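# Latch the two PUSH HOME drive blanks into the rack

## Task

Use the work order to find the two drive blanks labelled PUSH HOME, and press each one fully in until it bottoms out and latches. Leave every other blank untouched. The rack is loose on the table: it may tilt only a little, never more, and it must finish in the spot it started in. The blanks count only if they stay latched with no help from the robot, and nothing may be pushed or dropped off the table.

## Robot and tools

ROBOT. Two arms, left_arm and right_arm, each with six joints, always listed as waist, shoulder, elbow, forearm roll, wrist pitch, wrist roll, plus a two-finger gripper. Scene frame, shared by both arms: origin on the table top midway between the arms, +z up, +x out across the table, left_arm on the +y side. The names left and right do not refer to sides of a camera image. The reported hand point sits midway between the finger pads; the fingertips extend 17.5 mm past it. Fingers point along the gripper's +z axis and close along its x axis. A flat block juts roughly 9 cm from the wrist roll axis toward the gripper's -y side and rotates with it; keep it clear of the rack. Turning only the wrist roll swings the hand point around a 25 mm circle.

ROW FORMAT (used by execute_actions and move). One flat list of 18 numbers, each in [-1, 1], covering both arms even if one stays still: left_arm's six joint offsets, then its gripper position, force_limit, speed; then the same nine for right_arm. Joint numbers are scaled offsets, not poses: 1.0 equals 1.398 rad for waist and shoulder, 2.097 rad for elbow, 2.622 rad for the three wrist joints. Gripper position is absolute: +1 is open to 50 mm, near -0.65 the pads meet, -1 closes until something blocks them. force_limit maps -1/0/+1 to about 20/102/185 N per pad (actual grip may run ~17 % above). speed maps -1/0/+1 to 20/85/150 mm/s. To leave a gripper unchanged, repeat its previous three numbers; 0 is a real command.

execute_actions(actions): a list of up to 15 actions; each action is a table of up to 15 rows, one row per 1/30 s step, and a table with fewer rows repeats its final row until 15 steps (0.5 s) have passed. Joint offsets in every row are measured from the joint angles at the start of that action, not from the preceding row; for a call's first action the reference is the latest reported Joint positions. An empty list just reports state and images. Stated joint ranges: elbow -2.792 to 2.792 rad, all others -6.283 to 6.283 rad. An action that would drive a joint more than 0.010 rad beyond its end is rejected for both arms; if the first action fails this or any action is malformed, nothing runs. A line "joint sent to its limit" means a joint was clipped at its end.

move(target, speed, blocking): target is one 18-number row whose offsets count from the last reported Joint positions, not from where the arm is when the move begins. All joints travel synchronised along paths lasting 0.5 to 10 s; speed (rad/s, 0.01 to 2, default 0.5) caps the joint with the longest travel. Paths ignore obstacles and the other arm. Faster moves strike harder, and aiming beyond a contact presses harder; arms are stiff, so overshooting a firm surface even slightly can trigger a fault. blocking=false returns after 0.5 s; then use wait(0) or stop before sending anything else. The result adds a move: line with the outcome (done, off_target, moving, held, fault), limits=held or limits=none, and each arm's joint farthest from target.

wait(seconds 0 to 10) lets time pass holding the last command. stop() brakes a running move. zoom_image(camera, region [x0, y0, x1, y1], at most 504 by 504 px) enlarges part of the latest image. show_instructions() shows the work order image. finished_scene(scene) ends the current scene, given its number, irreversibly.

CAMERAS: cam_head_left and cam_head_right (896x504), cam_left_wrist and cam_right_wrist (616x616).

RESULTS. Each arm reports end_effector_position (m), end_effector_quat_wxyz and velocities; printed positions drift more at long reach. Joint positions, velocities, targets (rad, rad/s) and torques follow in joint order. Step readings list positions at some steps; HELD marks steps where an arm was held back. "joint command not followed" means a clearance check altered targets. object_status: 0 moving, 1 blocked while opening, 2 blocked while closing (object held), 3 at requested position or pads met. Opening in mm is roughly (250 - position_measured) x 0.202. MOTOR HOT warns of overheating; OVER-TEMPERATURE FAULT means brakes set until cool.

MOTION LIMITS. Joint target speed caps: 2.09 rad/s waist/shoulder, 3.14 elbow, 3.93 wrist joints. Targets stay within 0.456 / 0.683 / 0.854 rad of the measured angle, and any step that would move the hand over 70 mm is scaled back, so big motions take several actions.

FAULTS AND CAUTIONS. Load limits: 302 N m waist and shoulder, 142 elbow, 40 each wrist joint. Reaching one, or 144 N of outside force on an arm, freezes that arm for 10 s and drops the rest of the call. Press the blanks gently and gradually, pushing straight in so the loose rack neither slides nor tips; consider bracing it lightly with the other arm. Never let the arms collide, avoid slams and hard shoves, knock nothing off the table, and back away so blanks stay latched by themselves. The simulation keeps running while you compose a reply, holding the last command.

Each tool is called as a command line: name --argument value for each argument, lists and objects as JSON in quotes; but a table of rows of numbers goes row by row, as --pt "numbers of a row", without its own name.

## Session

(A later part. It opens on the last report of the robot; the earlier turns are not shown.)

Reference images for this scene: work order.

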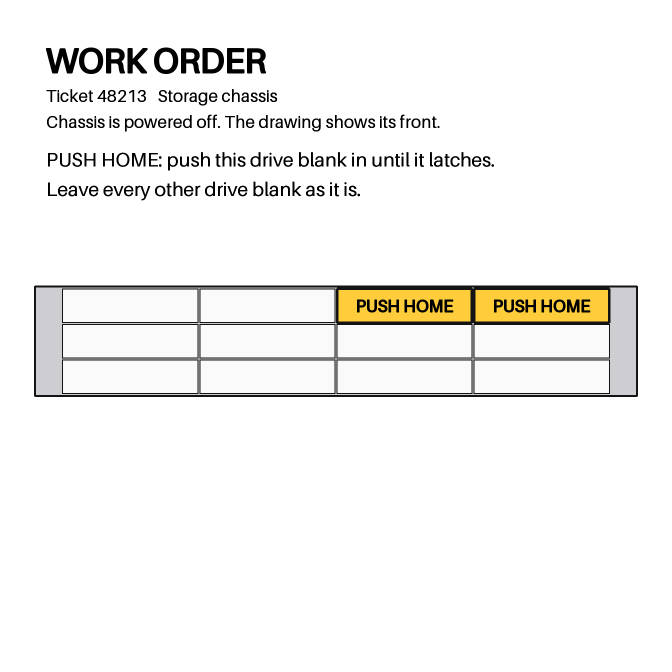

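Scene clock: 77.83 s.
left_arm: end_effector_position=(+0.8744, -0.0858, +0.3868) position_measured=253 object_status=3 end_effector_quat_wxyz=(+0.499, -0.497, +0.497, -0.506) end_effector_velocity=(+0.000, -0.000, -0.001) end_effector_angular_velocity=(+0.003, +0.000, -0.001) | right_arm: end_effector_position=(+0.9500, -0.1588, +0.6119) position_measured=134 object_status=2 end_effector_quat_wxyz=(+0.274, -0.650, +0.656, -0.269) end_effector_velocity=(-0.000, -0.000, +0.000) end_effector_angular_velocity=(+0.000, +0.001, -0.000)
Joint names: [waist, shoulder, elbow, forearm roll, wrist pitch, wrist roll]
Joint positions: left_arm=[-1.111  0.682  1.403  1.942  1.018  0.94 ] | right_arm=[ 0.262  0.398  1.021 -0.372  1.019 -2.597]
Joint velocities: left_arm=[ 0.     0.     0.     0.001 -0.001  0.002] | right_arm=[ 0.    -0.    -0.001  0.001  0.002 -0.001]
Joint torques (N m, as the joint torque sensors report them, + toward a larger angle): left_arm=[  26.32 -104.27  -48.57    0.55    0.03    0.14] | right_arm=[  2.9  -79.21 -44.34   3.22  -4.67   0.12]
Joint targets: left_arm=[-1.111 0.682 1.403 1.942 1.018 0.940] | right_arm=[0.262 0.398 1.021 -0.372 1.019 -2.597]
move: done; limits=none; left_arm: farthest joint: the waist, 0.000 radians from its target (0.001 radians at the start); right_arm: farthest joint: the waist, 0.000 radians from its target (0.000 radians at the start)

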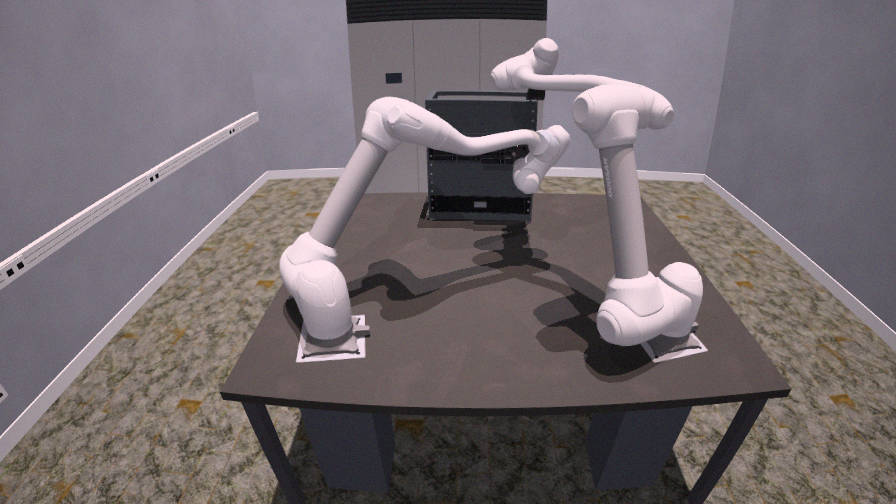

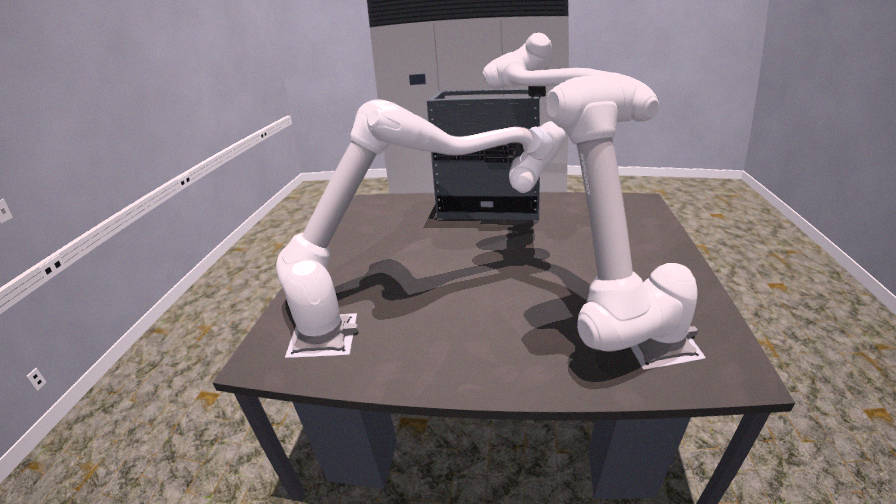

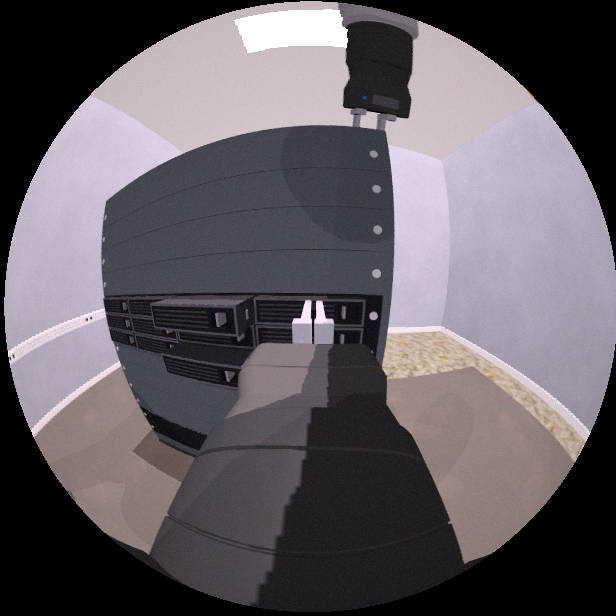

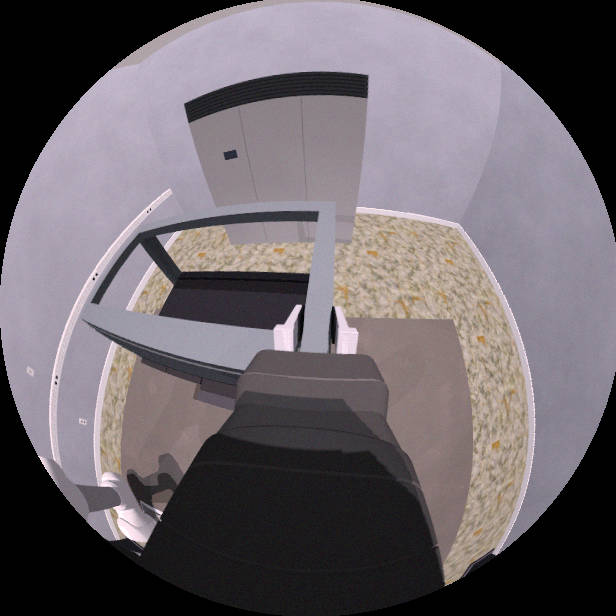

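move --target '[-0.0443,-0.0386,0.0434,-0.0122,0.0233,-0.0034,-1,0,0,0,0,0,0,0,0,-1,1,0]' --speed 0.1

move --target '[0.0555,-0.0735,0.0841,0.0347,-0.0125,-0.0389,-1,0,0,0,0,0,0,0,0,-1,1,0]' --speed 0.2

zoom_image --camera "cam_left_wrist" --region '[180,250,400,360]'

Scene clock: 84.47 s.
left_arm: end_effector_position=(+0.8110, -0.0872, +0.3869) position_measured=253 object_status=3 end_effector_quat_wxyz=(+0.500, -0.499, +0.500, -0.502) end_effector_velocity=(+0.000, +0.001, -0.000) end_effector_angular_velocity=(-0.001, -0.001, +0.002) | right_arm: end_effector_position=(+0.9500, -0.1588, +0.6119) position_measured=134 object_status=2 end_effector_quat_wxyz=(+0.274, -0.650, +0.656, -0.269) end_effector_velocity=(+0.000, +0.000, -0.000) end_effector_angular_velocity=(+0.001, -0.000, +0.001)
Joint names: [waist, shoulder, elbow, forearm roll, wrist pitch, wrist roll]
Joint positions: left_arm=[-1.173  0.628  1.494  1.91   1.08   0.931] | right_arm=[ 0.262  0.398  1.021 -0.372  1.019 -2.597]
Joint velocities: left_arm=[ 0.     0.     0.001  0.     0.003 -0.002] | right_arm=[-0.     0.     0.001  0.001 -0.001 -0.   ]
Joint torques (N m, as the joint torque sensors report them, + toward a larger angle): left_arm=[   1.01 -107.72  -40.86    0.73    2.35    0.04] | right_arm=[  0.64 -71.89 -46.01   2.29  -7.16  -0.08]
Joint targets: left_arm=[-1.173 0.628 1.494 1.910 1.080 0.931] | right_arm=[0.262 0.398 1.021 -0.372 1.019 -2.597]
move: done; limits=none; left_arm: farthest joint: the waist, 0.000 radians from its target (0.062 radians at the start); right_arm: farthest joint: the waist, 0.000 radians from its target (0.000 radians at the start)

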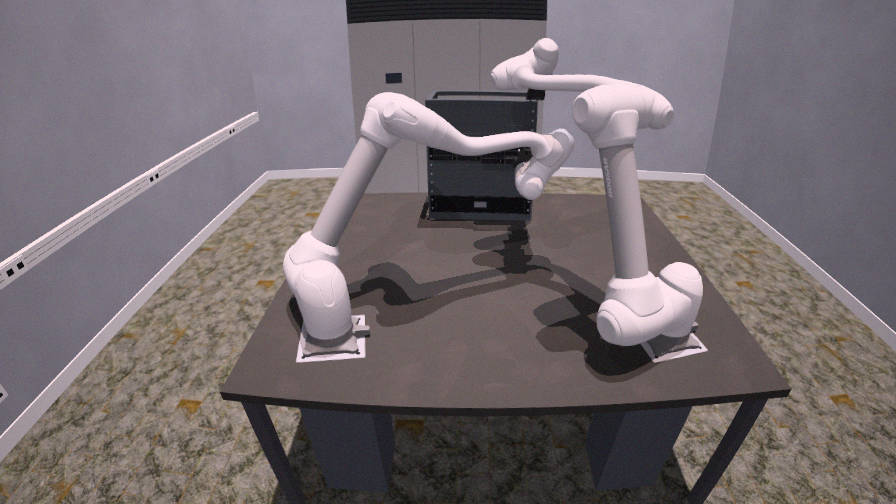

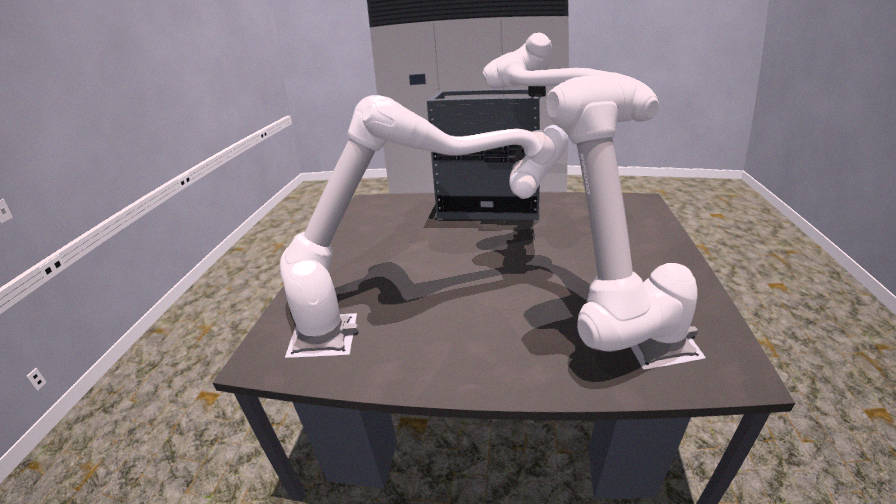

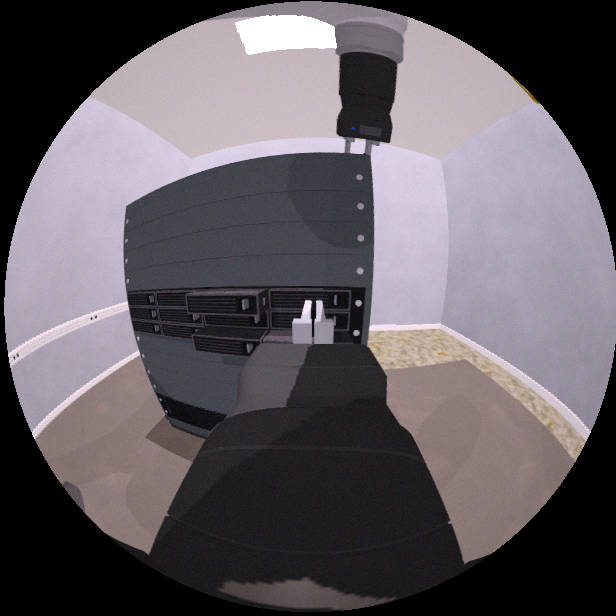

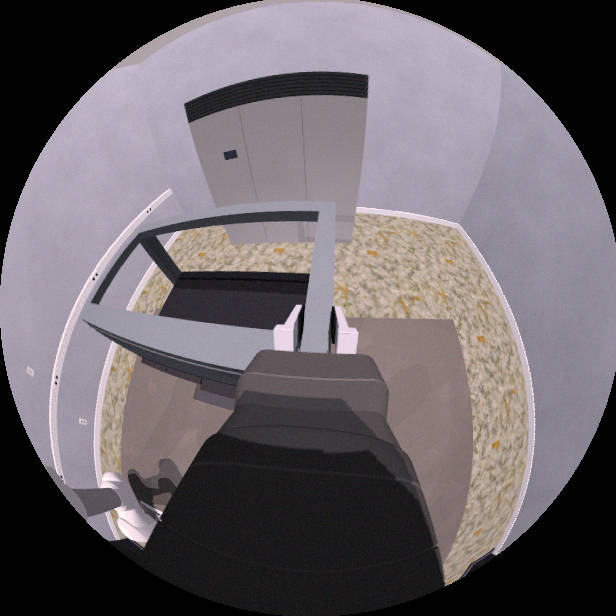

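Scene clock: 85.63 s.
left_arm: end_effector_position=(+0.8154, +0.0136, +0.3866) position_measured=253 object_status=3 end_effector_quat_wxyz=(+0.500, -0.500, +0.501, -0.500) end_effector_velocity=(-0.000, -0.000, -0.000) end_effector_angular_velocity=(-0.001, +0.001, -0.001) | right_arm: end_effector_position=(+0.9500, -0.1588, +0.6119) position_measured=134 object_status=2 end_effector_quat_wxyz=(+0.274, -0.650, +0.656, -0.269) end_effector_velocity=(-0.000, +0.000, -0.000) end_effector_angular_velocity=(+0.001, -0.000, +0.000)
Joint names: [waist, shoulder, elbow, forearm roll, wrist pitch, wrist roll]
Joint positions: left_arm=[-1.095  0.525  1.671  2.001  1.047  0.829] | right_arm=[ 0.262  0.398  1.021 -0.372  1.019 -2.597]
Joint velocities: left_arm=[ 0.    -0.     0.001  0.    -0.001 -0.001] | right_arm=[ 0.    -0.     0.001  0.001 -0.001  0.   ]
Joint torques (N m, as the joint torque sensors report them, + toward a larger angle): left_arm=[  2.07 -94.73 -40.62   0.24   2.45   0.  ] | right_arm=[ -0.9  -71.72 -46.51   2.25  -6.83  -0.02]
Joint targets: left_arm=[-1.096 0.525 1.671 2.001 1.047 0.829] | right_arm=[0.262 0.398 1.021 -0.372 1.019 -2.597]
move: done; limits=none; left_arm: farthest joint: the waist, 0.000 radians from its target (0.078 radians at the start); right_arm: farthest joint: the waist, 0.000 radians from its target (0.000 radians at the start)

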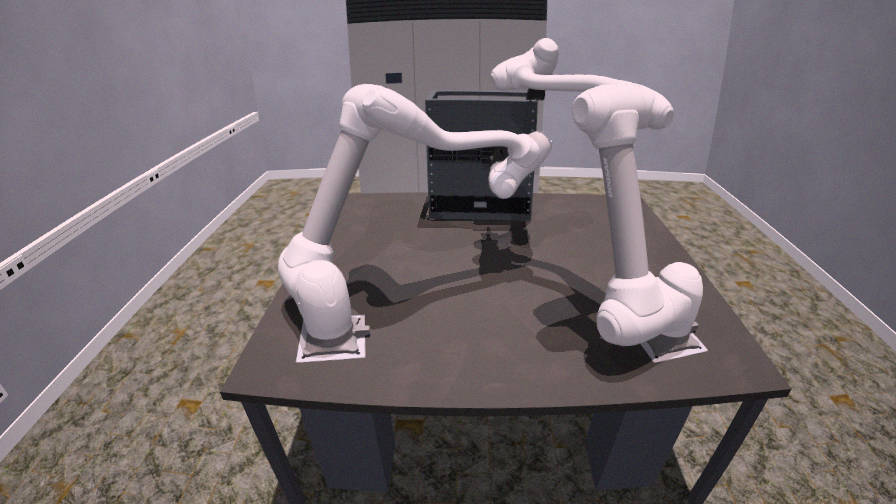

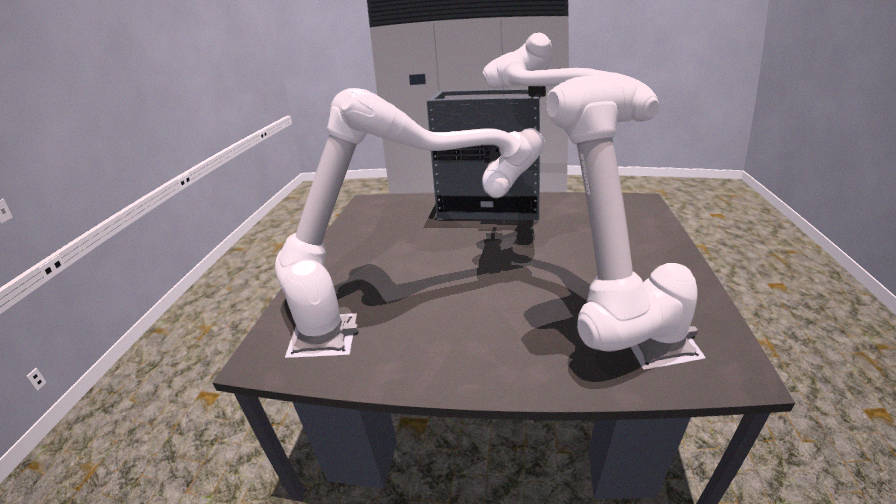

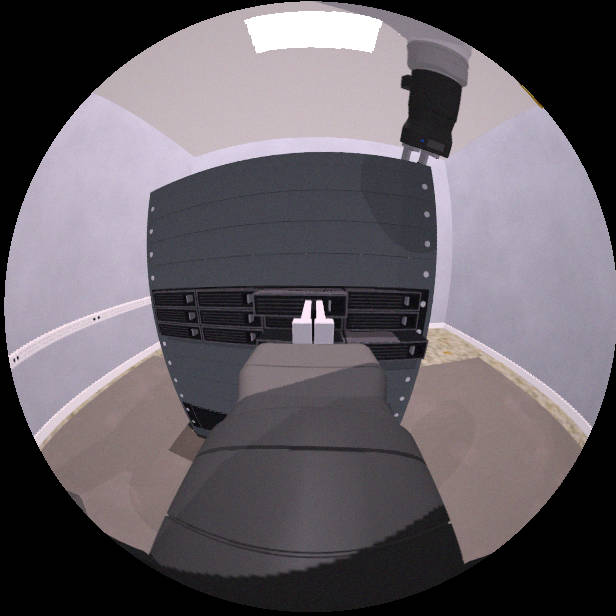

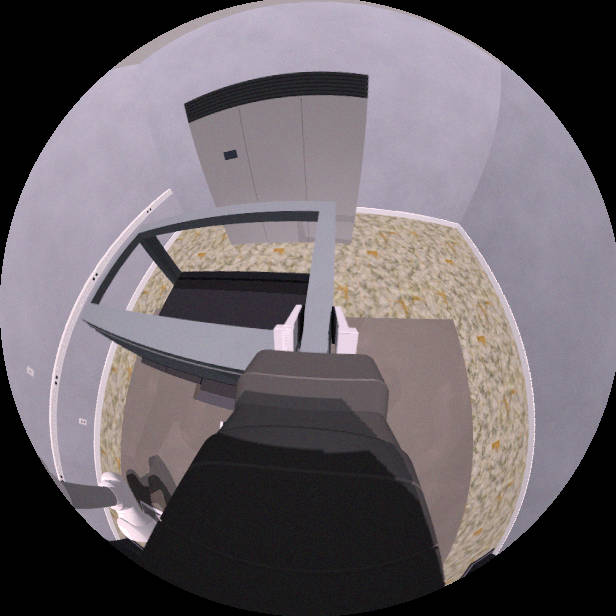

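Region (180, 250, 400, 360) of cam_left_wrist's 616x616 image, scaled by 2.291, with more detail than that image has.

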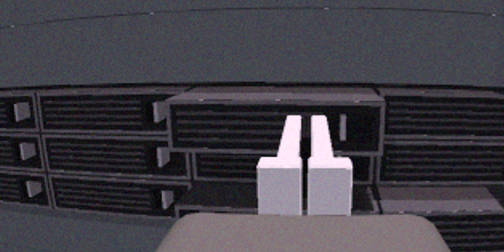

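move --target '[0.017,0.0021,-0.0021,0.0068,-0.0071,-0.0035,-1,0,0,0,0,0,0,0,0,-1,1,0]' --speed 0.08

move --target '[0.0243,0.0192,-0.0214,0.0067,-0.0122,0.0022,-1,0,0,0,0,0,0,0,0,-1,1,0]' --speed 0.02

zoom_image --camera "cam_left_wrist" --region '[180,250,400,360]'

Scene clock: 91.03 s.
left_arm: end_effector_position=(+0.8304, +0.0239, +0.3862) position_measured=253 object_status=3 end_effector_quat_wxyz=(+0.499, -0.500, +0.500, -0.500) end_effector_velocity=(+0.000, -0.001, +0.000) end_effector_angular_velocity=(+0.000, +0.000, -0.001) | right_arm: end_effector_position=(+0.9500, -0.1588, +0.6119) position_measured=134 object_status=2 end_effector_quat_wxyz=(+0.274, -0.650, +0.656, -0.269) end_effector_velocity=(+0.000, -0.000, +0.001) end_effector_angular_velocity=(-0.001, -0.001, +0.000)
Joint names: [waist, shoulder, elbow, forearm roll, wrist pitch, wrist roll]
Joint positions: left_arm=[-1.072  0.528  1.666  2.019  1.028  0.82 ] | right_arm=[ 0.262  0.398  1.021 -0.372  1.019 -2.597]
Joint velocities: left_arm=[-0.    -0.    -0.     0.001 -0.001  0.   ] | right_arm=[ 0.    -0.    -0.001 -0.001  0.001 -0.   ]
Joint torques (N m, as the joint torque sensors report them, + toward a larger angle): left_arm=[  2.15 -94.66 -39.87   0.27   2.27   0.06] | right_arm=[ -1.76 -73.06 -46.01   2.03  -7.14   0.05]
Joint targets: left_arm=[-1.072 0.528 1.666 2.019 1.028 0.820] | right_arm=[0.262 0.398 1.021 -0.372 1.019 -2.597]
move: done; limits=none; left_arm: farthest joint: the waist, 0.001 radians from its target (0.024 radians at the start); right_arm: farthest joint: the waist, 0.000 radians from its target (0.000 radians at the start)

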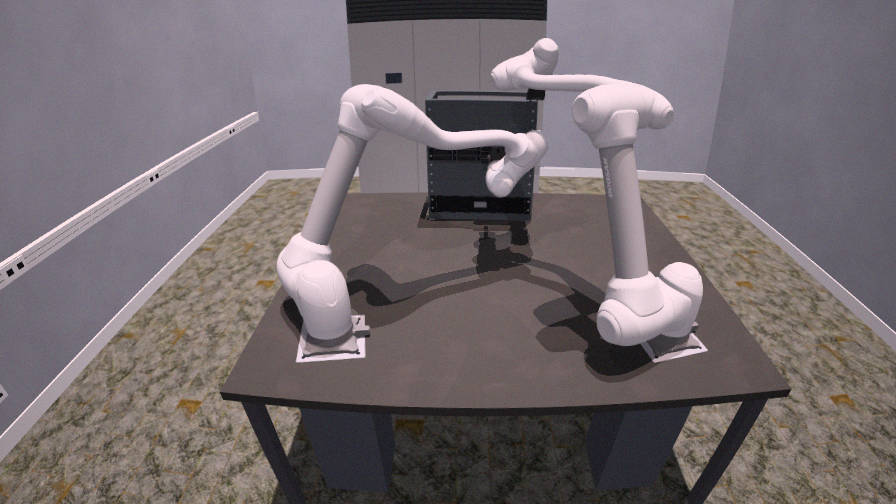

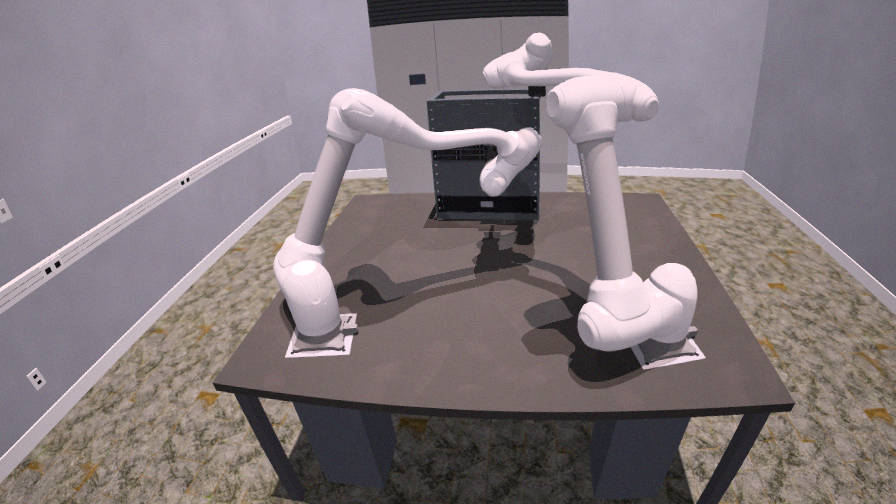

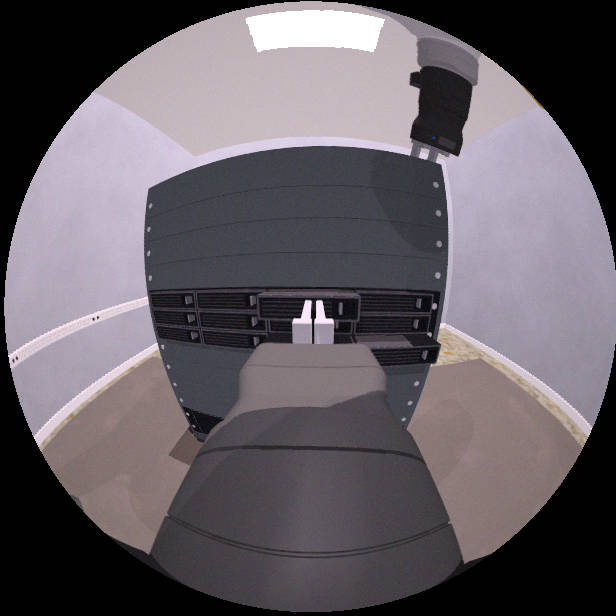

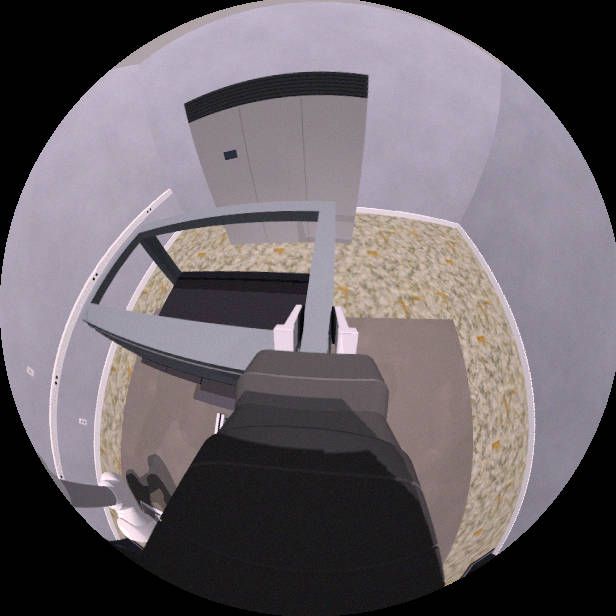

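Scene clock: 93.50 s.
left_arm: end_effector_position=(+0.8627, +0.0267, +0.3861) position_measured=253 object_status=3 end_effector_quat_wxyz=(+0.500, -0.499, +0.500, -0.500) end_effector_velocity=(+0.000, +0.000, +0.000) end_effector_angular_velocity=(+0.001, -0.000, +0.000) | right_arm: end_effector_position=(+0.9500, -0.1588, +0.6119) position_measured=134 object_status=2 end_effector_quat_wxyz=(+0.274, -0.650, +0.656, -0.269) end_effector_velocity=(-0.000, -0.000, -0.000) end_effector_angular_velocity=(+0.000, +0.001, -0.000)
Joint names: [waist, shoulder, elbow, forearm roll, wrist pitch, wrist roll]
Joint positions: left_arm=[-1.038  0.555  1.621  2.036  0.996  0.826] | right_arm=[ 0.262  0.398  1.021 -0.372  1.019 -2.597]
Joint velocities: left_arm=[ 0.    -0.    -0.     0.     0.     0.001] | right_arm=[-0. -0.  0.  0.  0. -0.]
Joint torques (N m, as the joint torque sensors report them, + toward a larger angle): left_arm=[  6.73 -98.46 -41.19  -0.53   2.8   -0.28] | right_arm=[ -0.51 -74.65 -46.21   2.11  -6.72   0.06]
Joint targets: left_arm=[-1.038 0.555 1.621 2.036 0.996 0.826] | right_arm=[0.262 0.398 1.021 -0.372 1.019 -2.597]
move: done; limits=none; left_arm: farthest joint: the waist, 0.000 radians from its target (0.034 radians at the start); right_arm: farthest joint: the waist, 0.000 radians from its target (0.000 radians at the start)

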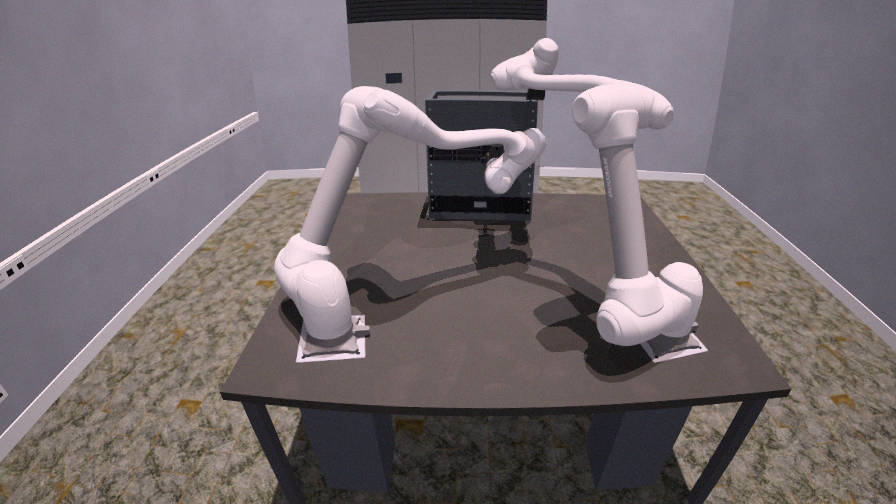

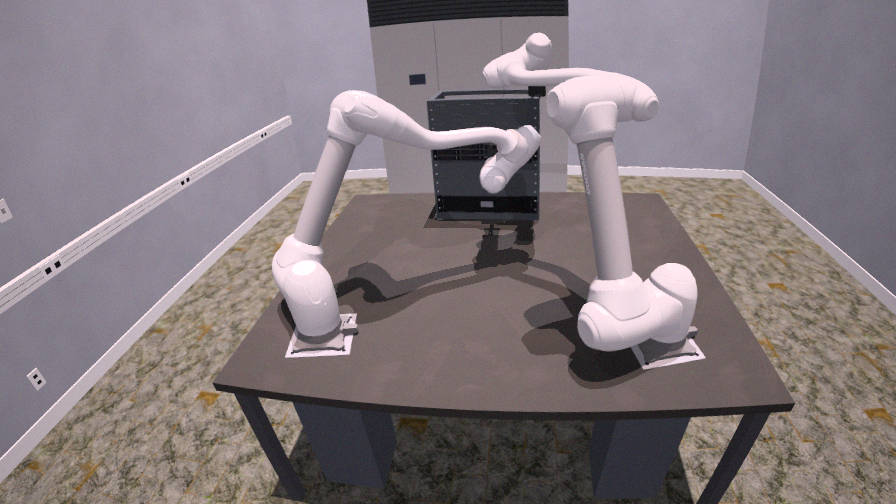

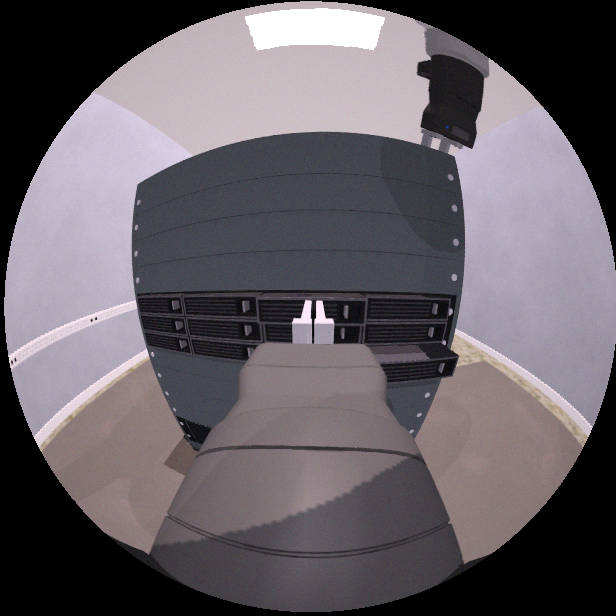

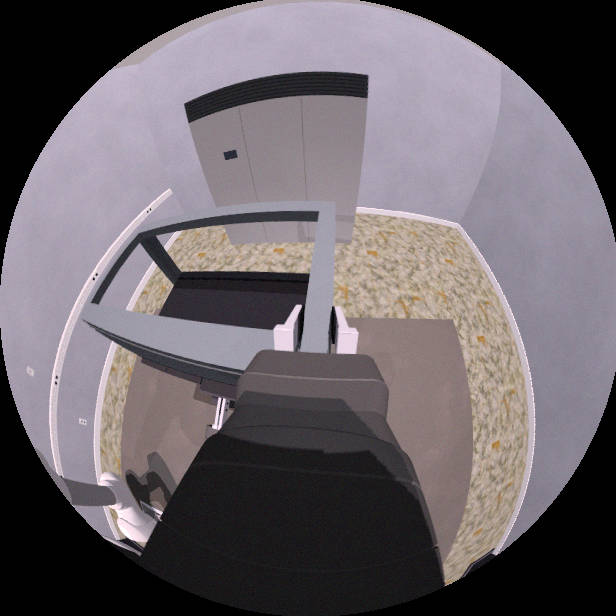

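Region (180, 250, 400, 360) of cam_left_wrist's 616x616 image, scaled by 2.291, with more detail than that image has.

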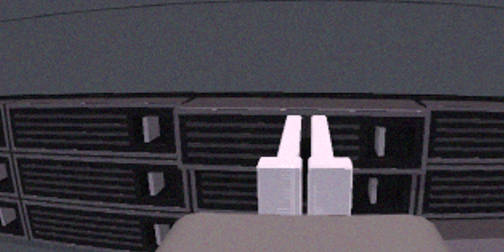

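move --target '[0.0044,0.0036,-0.004,0.0012,-0.0023,0.0004,-1,0,0,0,0,0,0,0,0,-1,1,0]' --speed 0.01

move --target '[0.0015,0.0012,-0.0013,0.0004,-0.0008,0.0001,-1,0,0,0,0,0,0,0,0,-1,1,0]' --speed 0.01

zoom_image --camera "cam_left_wrist" --region '[180,250,400,360]'

Scene clock: 96.40 s.
left_arm: end_effector_position=(+0.8687, +0.0273, +0.3860) position_measured=253 object_status=3 end_effector_quat_wxyz=(+0.500, -0.499, +0.501, -0.500) end_effector_velocity=(+0.000, +0.000, -0.000) end_effector_angular_velocity=(+0.002, -0.000, +0.000) | right_arm: end_effector_position=(+0.9500, -0.1588, +0.6119) position_measured=134 object_status=2 end_effector_quat_wxyz=(+0.274, -0.650, +0.656, -0.269) end_effector_velocity=(-0.000, +0.000, -0.000) end_effector_angular_velocity=(+0.000, +0.001, +0.000)
Joint names: [waist, shoulder, elbow, forearm roll, wrist pitch, wrist roll]
Joint positions: left_arm=[-1.032  0.56   1.613  2.039  0.99   0.827] | right_arm=[ 0.262  0.398  1.021 -0.372  1.019 -2.597]
Joint velocities: left_arm=[0.    0.    0.    0.    0.    0.001] | right_arm=[ 0.    -0.     0.     0.001  0.    -0.   ]
Joint torques (N m, as the joint torque sensors report them, + toward a larger angle): left_arm=[   8.1  -100.48  -41.45   -0.58    2.85   -0.04] | right_arm=[ -1.67 -73.49 -46.16   2.26  -6.67  -0.07]
Joint targets: left_arm=[-1.032 0.560 1.613 2.039 0.990 0.827] | right_arm=[0.262 0.398 1.021 -0.372 1.019 -2.597]
move: done; limits=none; left_arm: farthest joint: the waist, 0.000 radians from its target (0.006 radians at the start); right_arm: farthest joint: the waist, 0.000 radians from its target (0.000 radians at the start)

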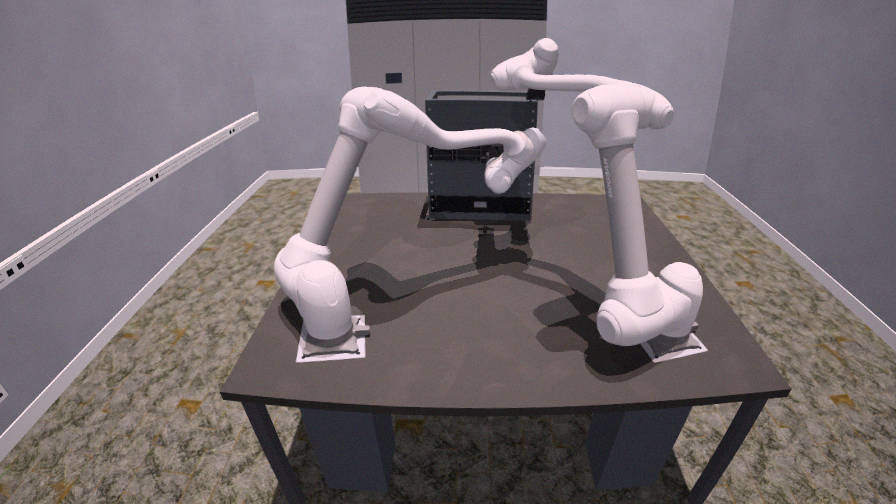

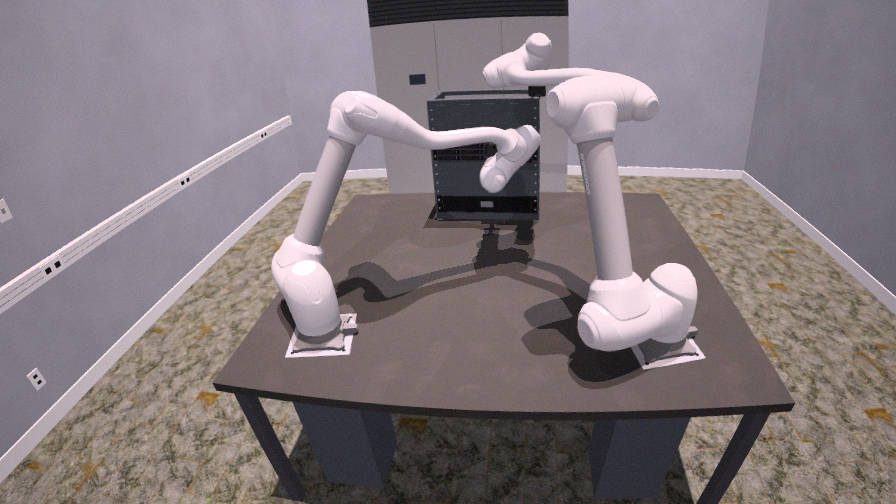

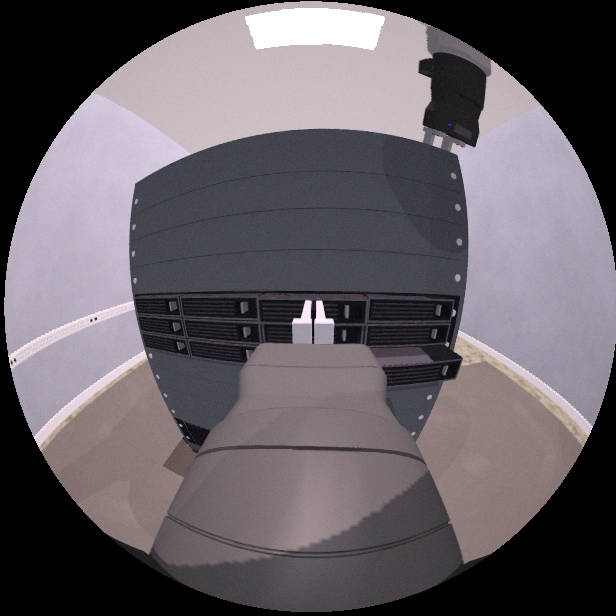

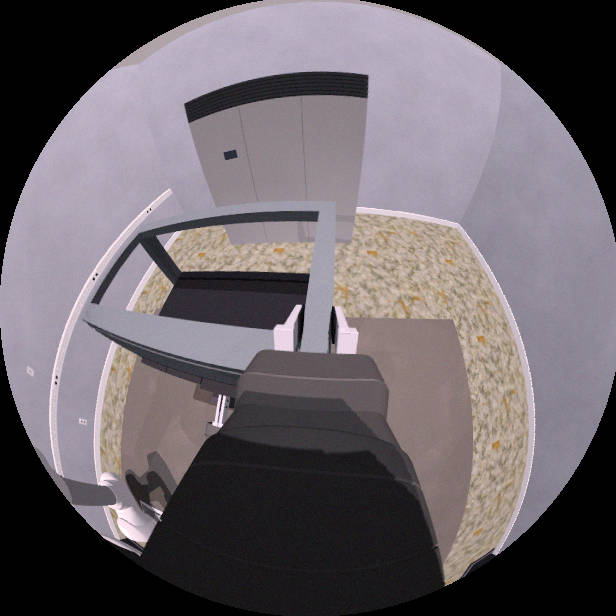

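Scene clock: 97.10 s.
left_arm: end_effector_position=(+0.8707, +0.0275, +0.3859) position_measured=253 object_status=3 end_effector_quat_wxyz=(+0.500, -0.499, +0.501, -0.500) end_effector_velocity=(-0.000, +0.000, +0.000) end_effector_angular_velocity=(+0.000, -0.001, +0.001) | right_arm: end_effector_position=(+0.9500, -0.1588, +0.6119) position_measured=134 object_status=2 end_effector_quat_wxyz=(+0.274, -0.650, +0.656, -0.269) end_effector_velocity=(-0.000, +0.000, -0.000) end_effector_angular_velocity=(+0.000, +0.001, +0.001)
Joint names: [waist, shoulder, elbow, forearm roll, wrist pitch, wrist roll]
Joint positions: left_arm=[-1.03   0.562  1.61   2.04   0.988  0.827] | right_arm=[ 0.262  0.398  1.021 -0.372  1.019 -2.597]
Joint velocities: left_arm=[-0.    -0.     0.     0.     0.001  0.   ] | right_arm=[ 0.    -0.     0.001  0.001 -0.    -0.001]
Joint torques (N m, as the joint torque sensors report them, + toward a larger angle): left_arm=[  8.72 -98.03 -40.88  -0.82   2.71  -0.07] | right_arm=[ -0.87 -74.96 -45.77   2.07  -6.66   0.05]
Joint targets: left_arm=[-1.030 0.562 1.610 2.040 0.988 0.827] | right_arm=[0.262 0.398 1.021 -0.372 1.019 -2.597]
move: done; limits=none; left_arm: farthest joint: the waist, 0.000 radians from its target (0.002 radians at the start); right_arm: farthest joint: the waist, 0.000 radians from its target (0.000 radians at the start)

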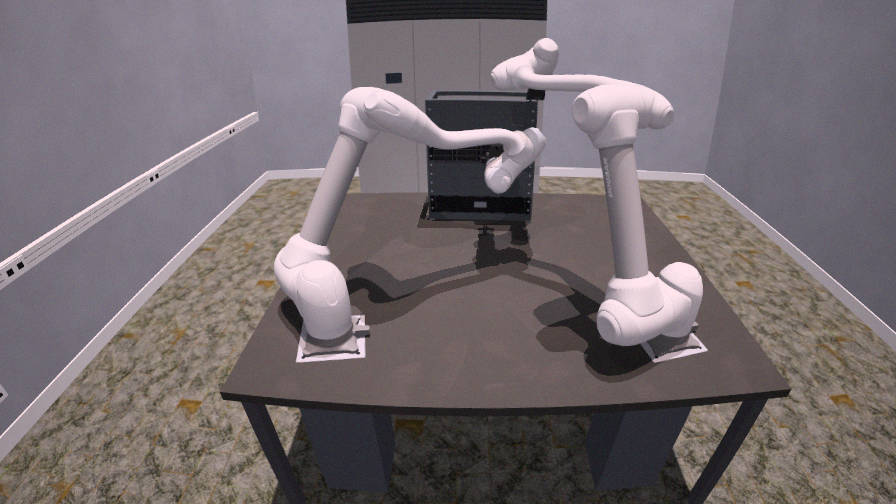

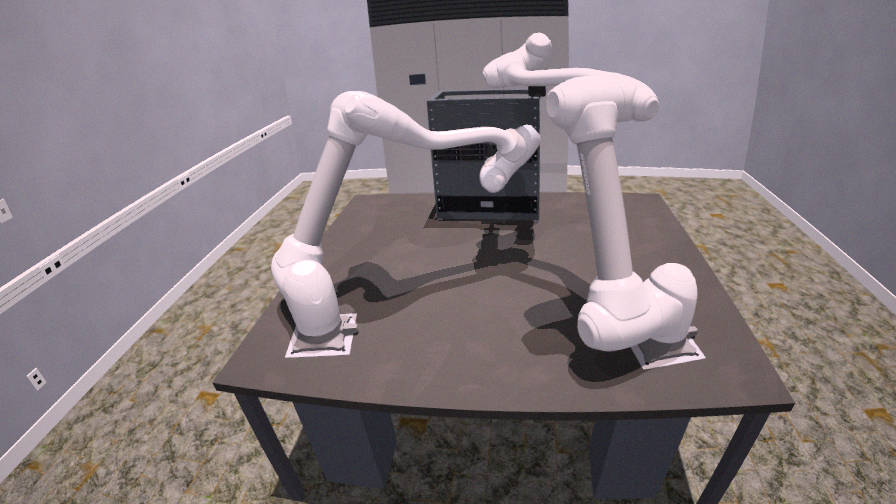

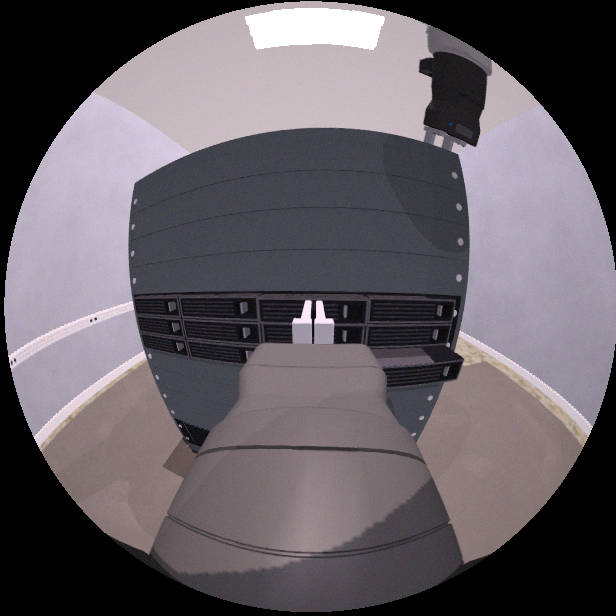

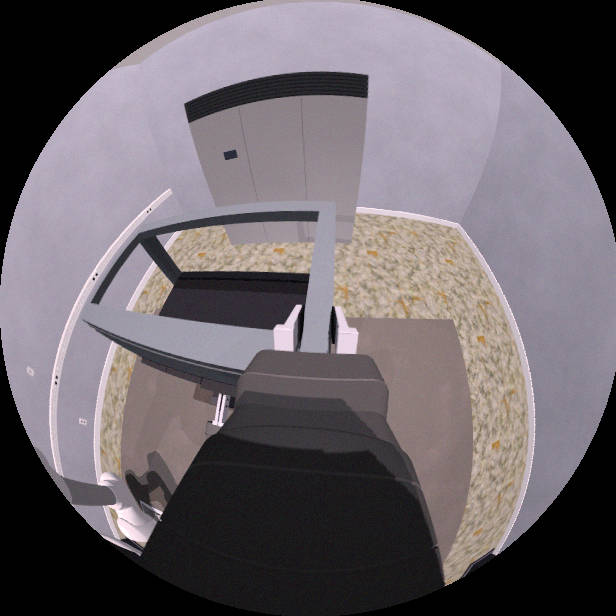

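Region (180, 250, 400, 360) of cam_left_wrist's 616x616 image, scaled by 2.291, with more detail than that image has.

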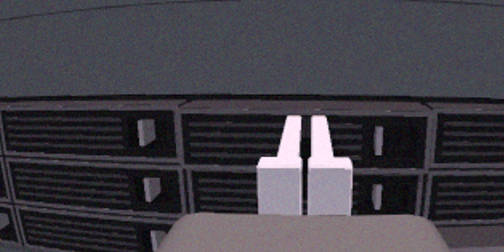

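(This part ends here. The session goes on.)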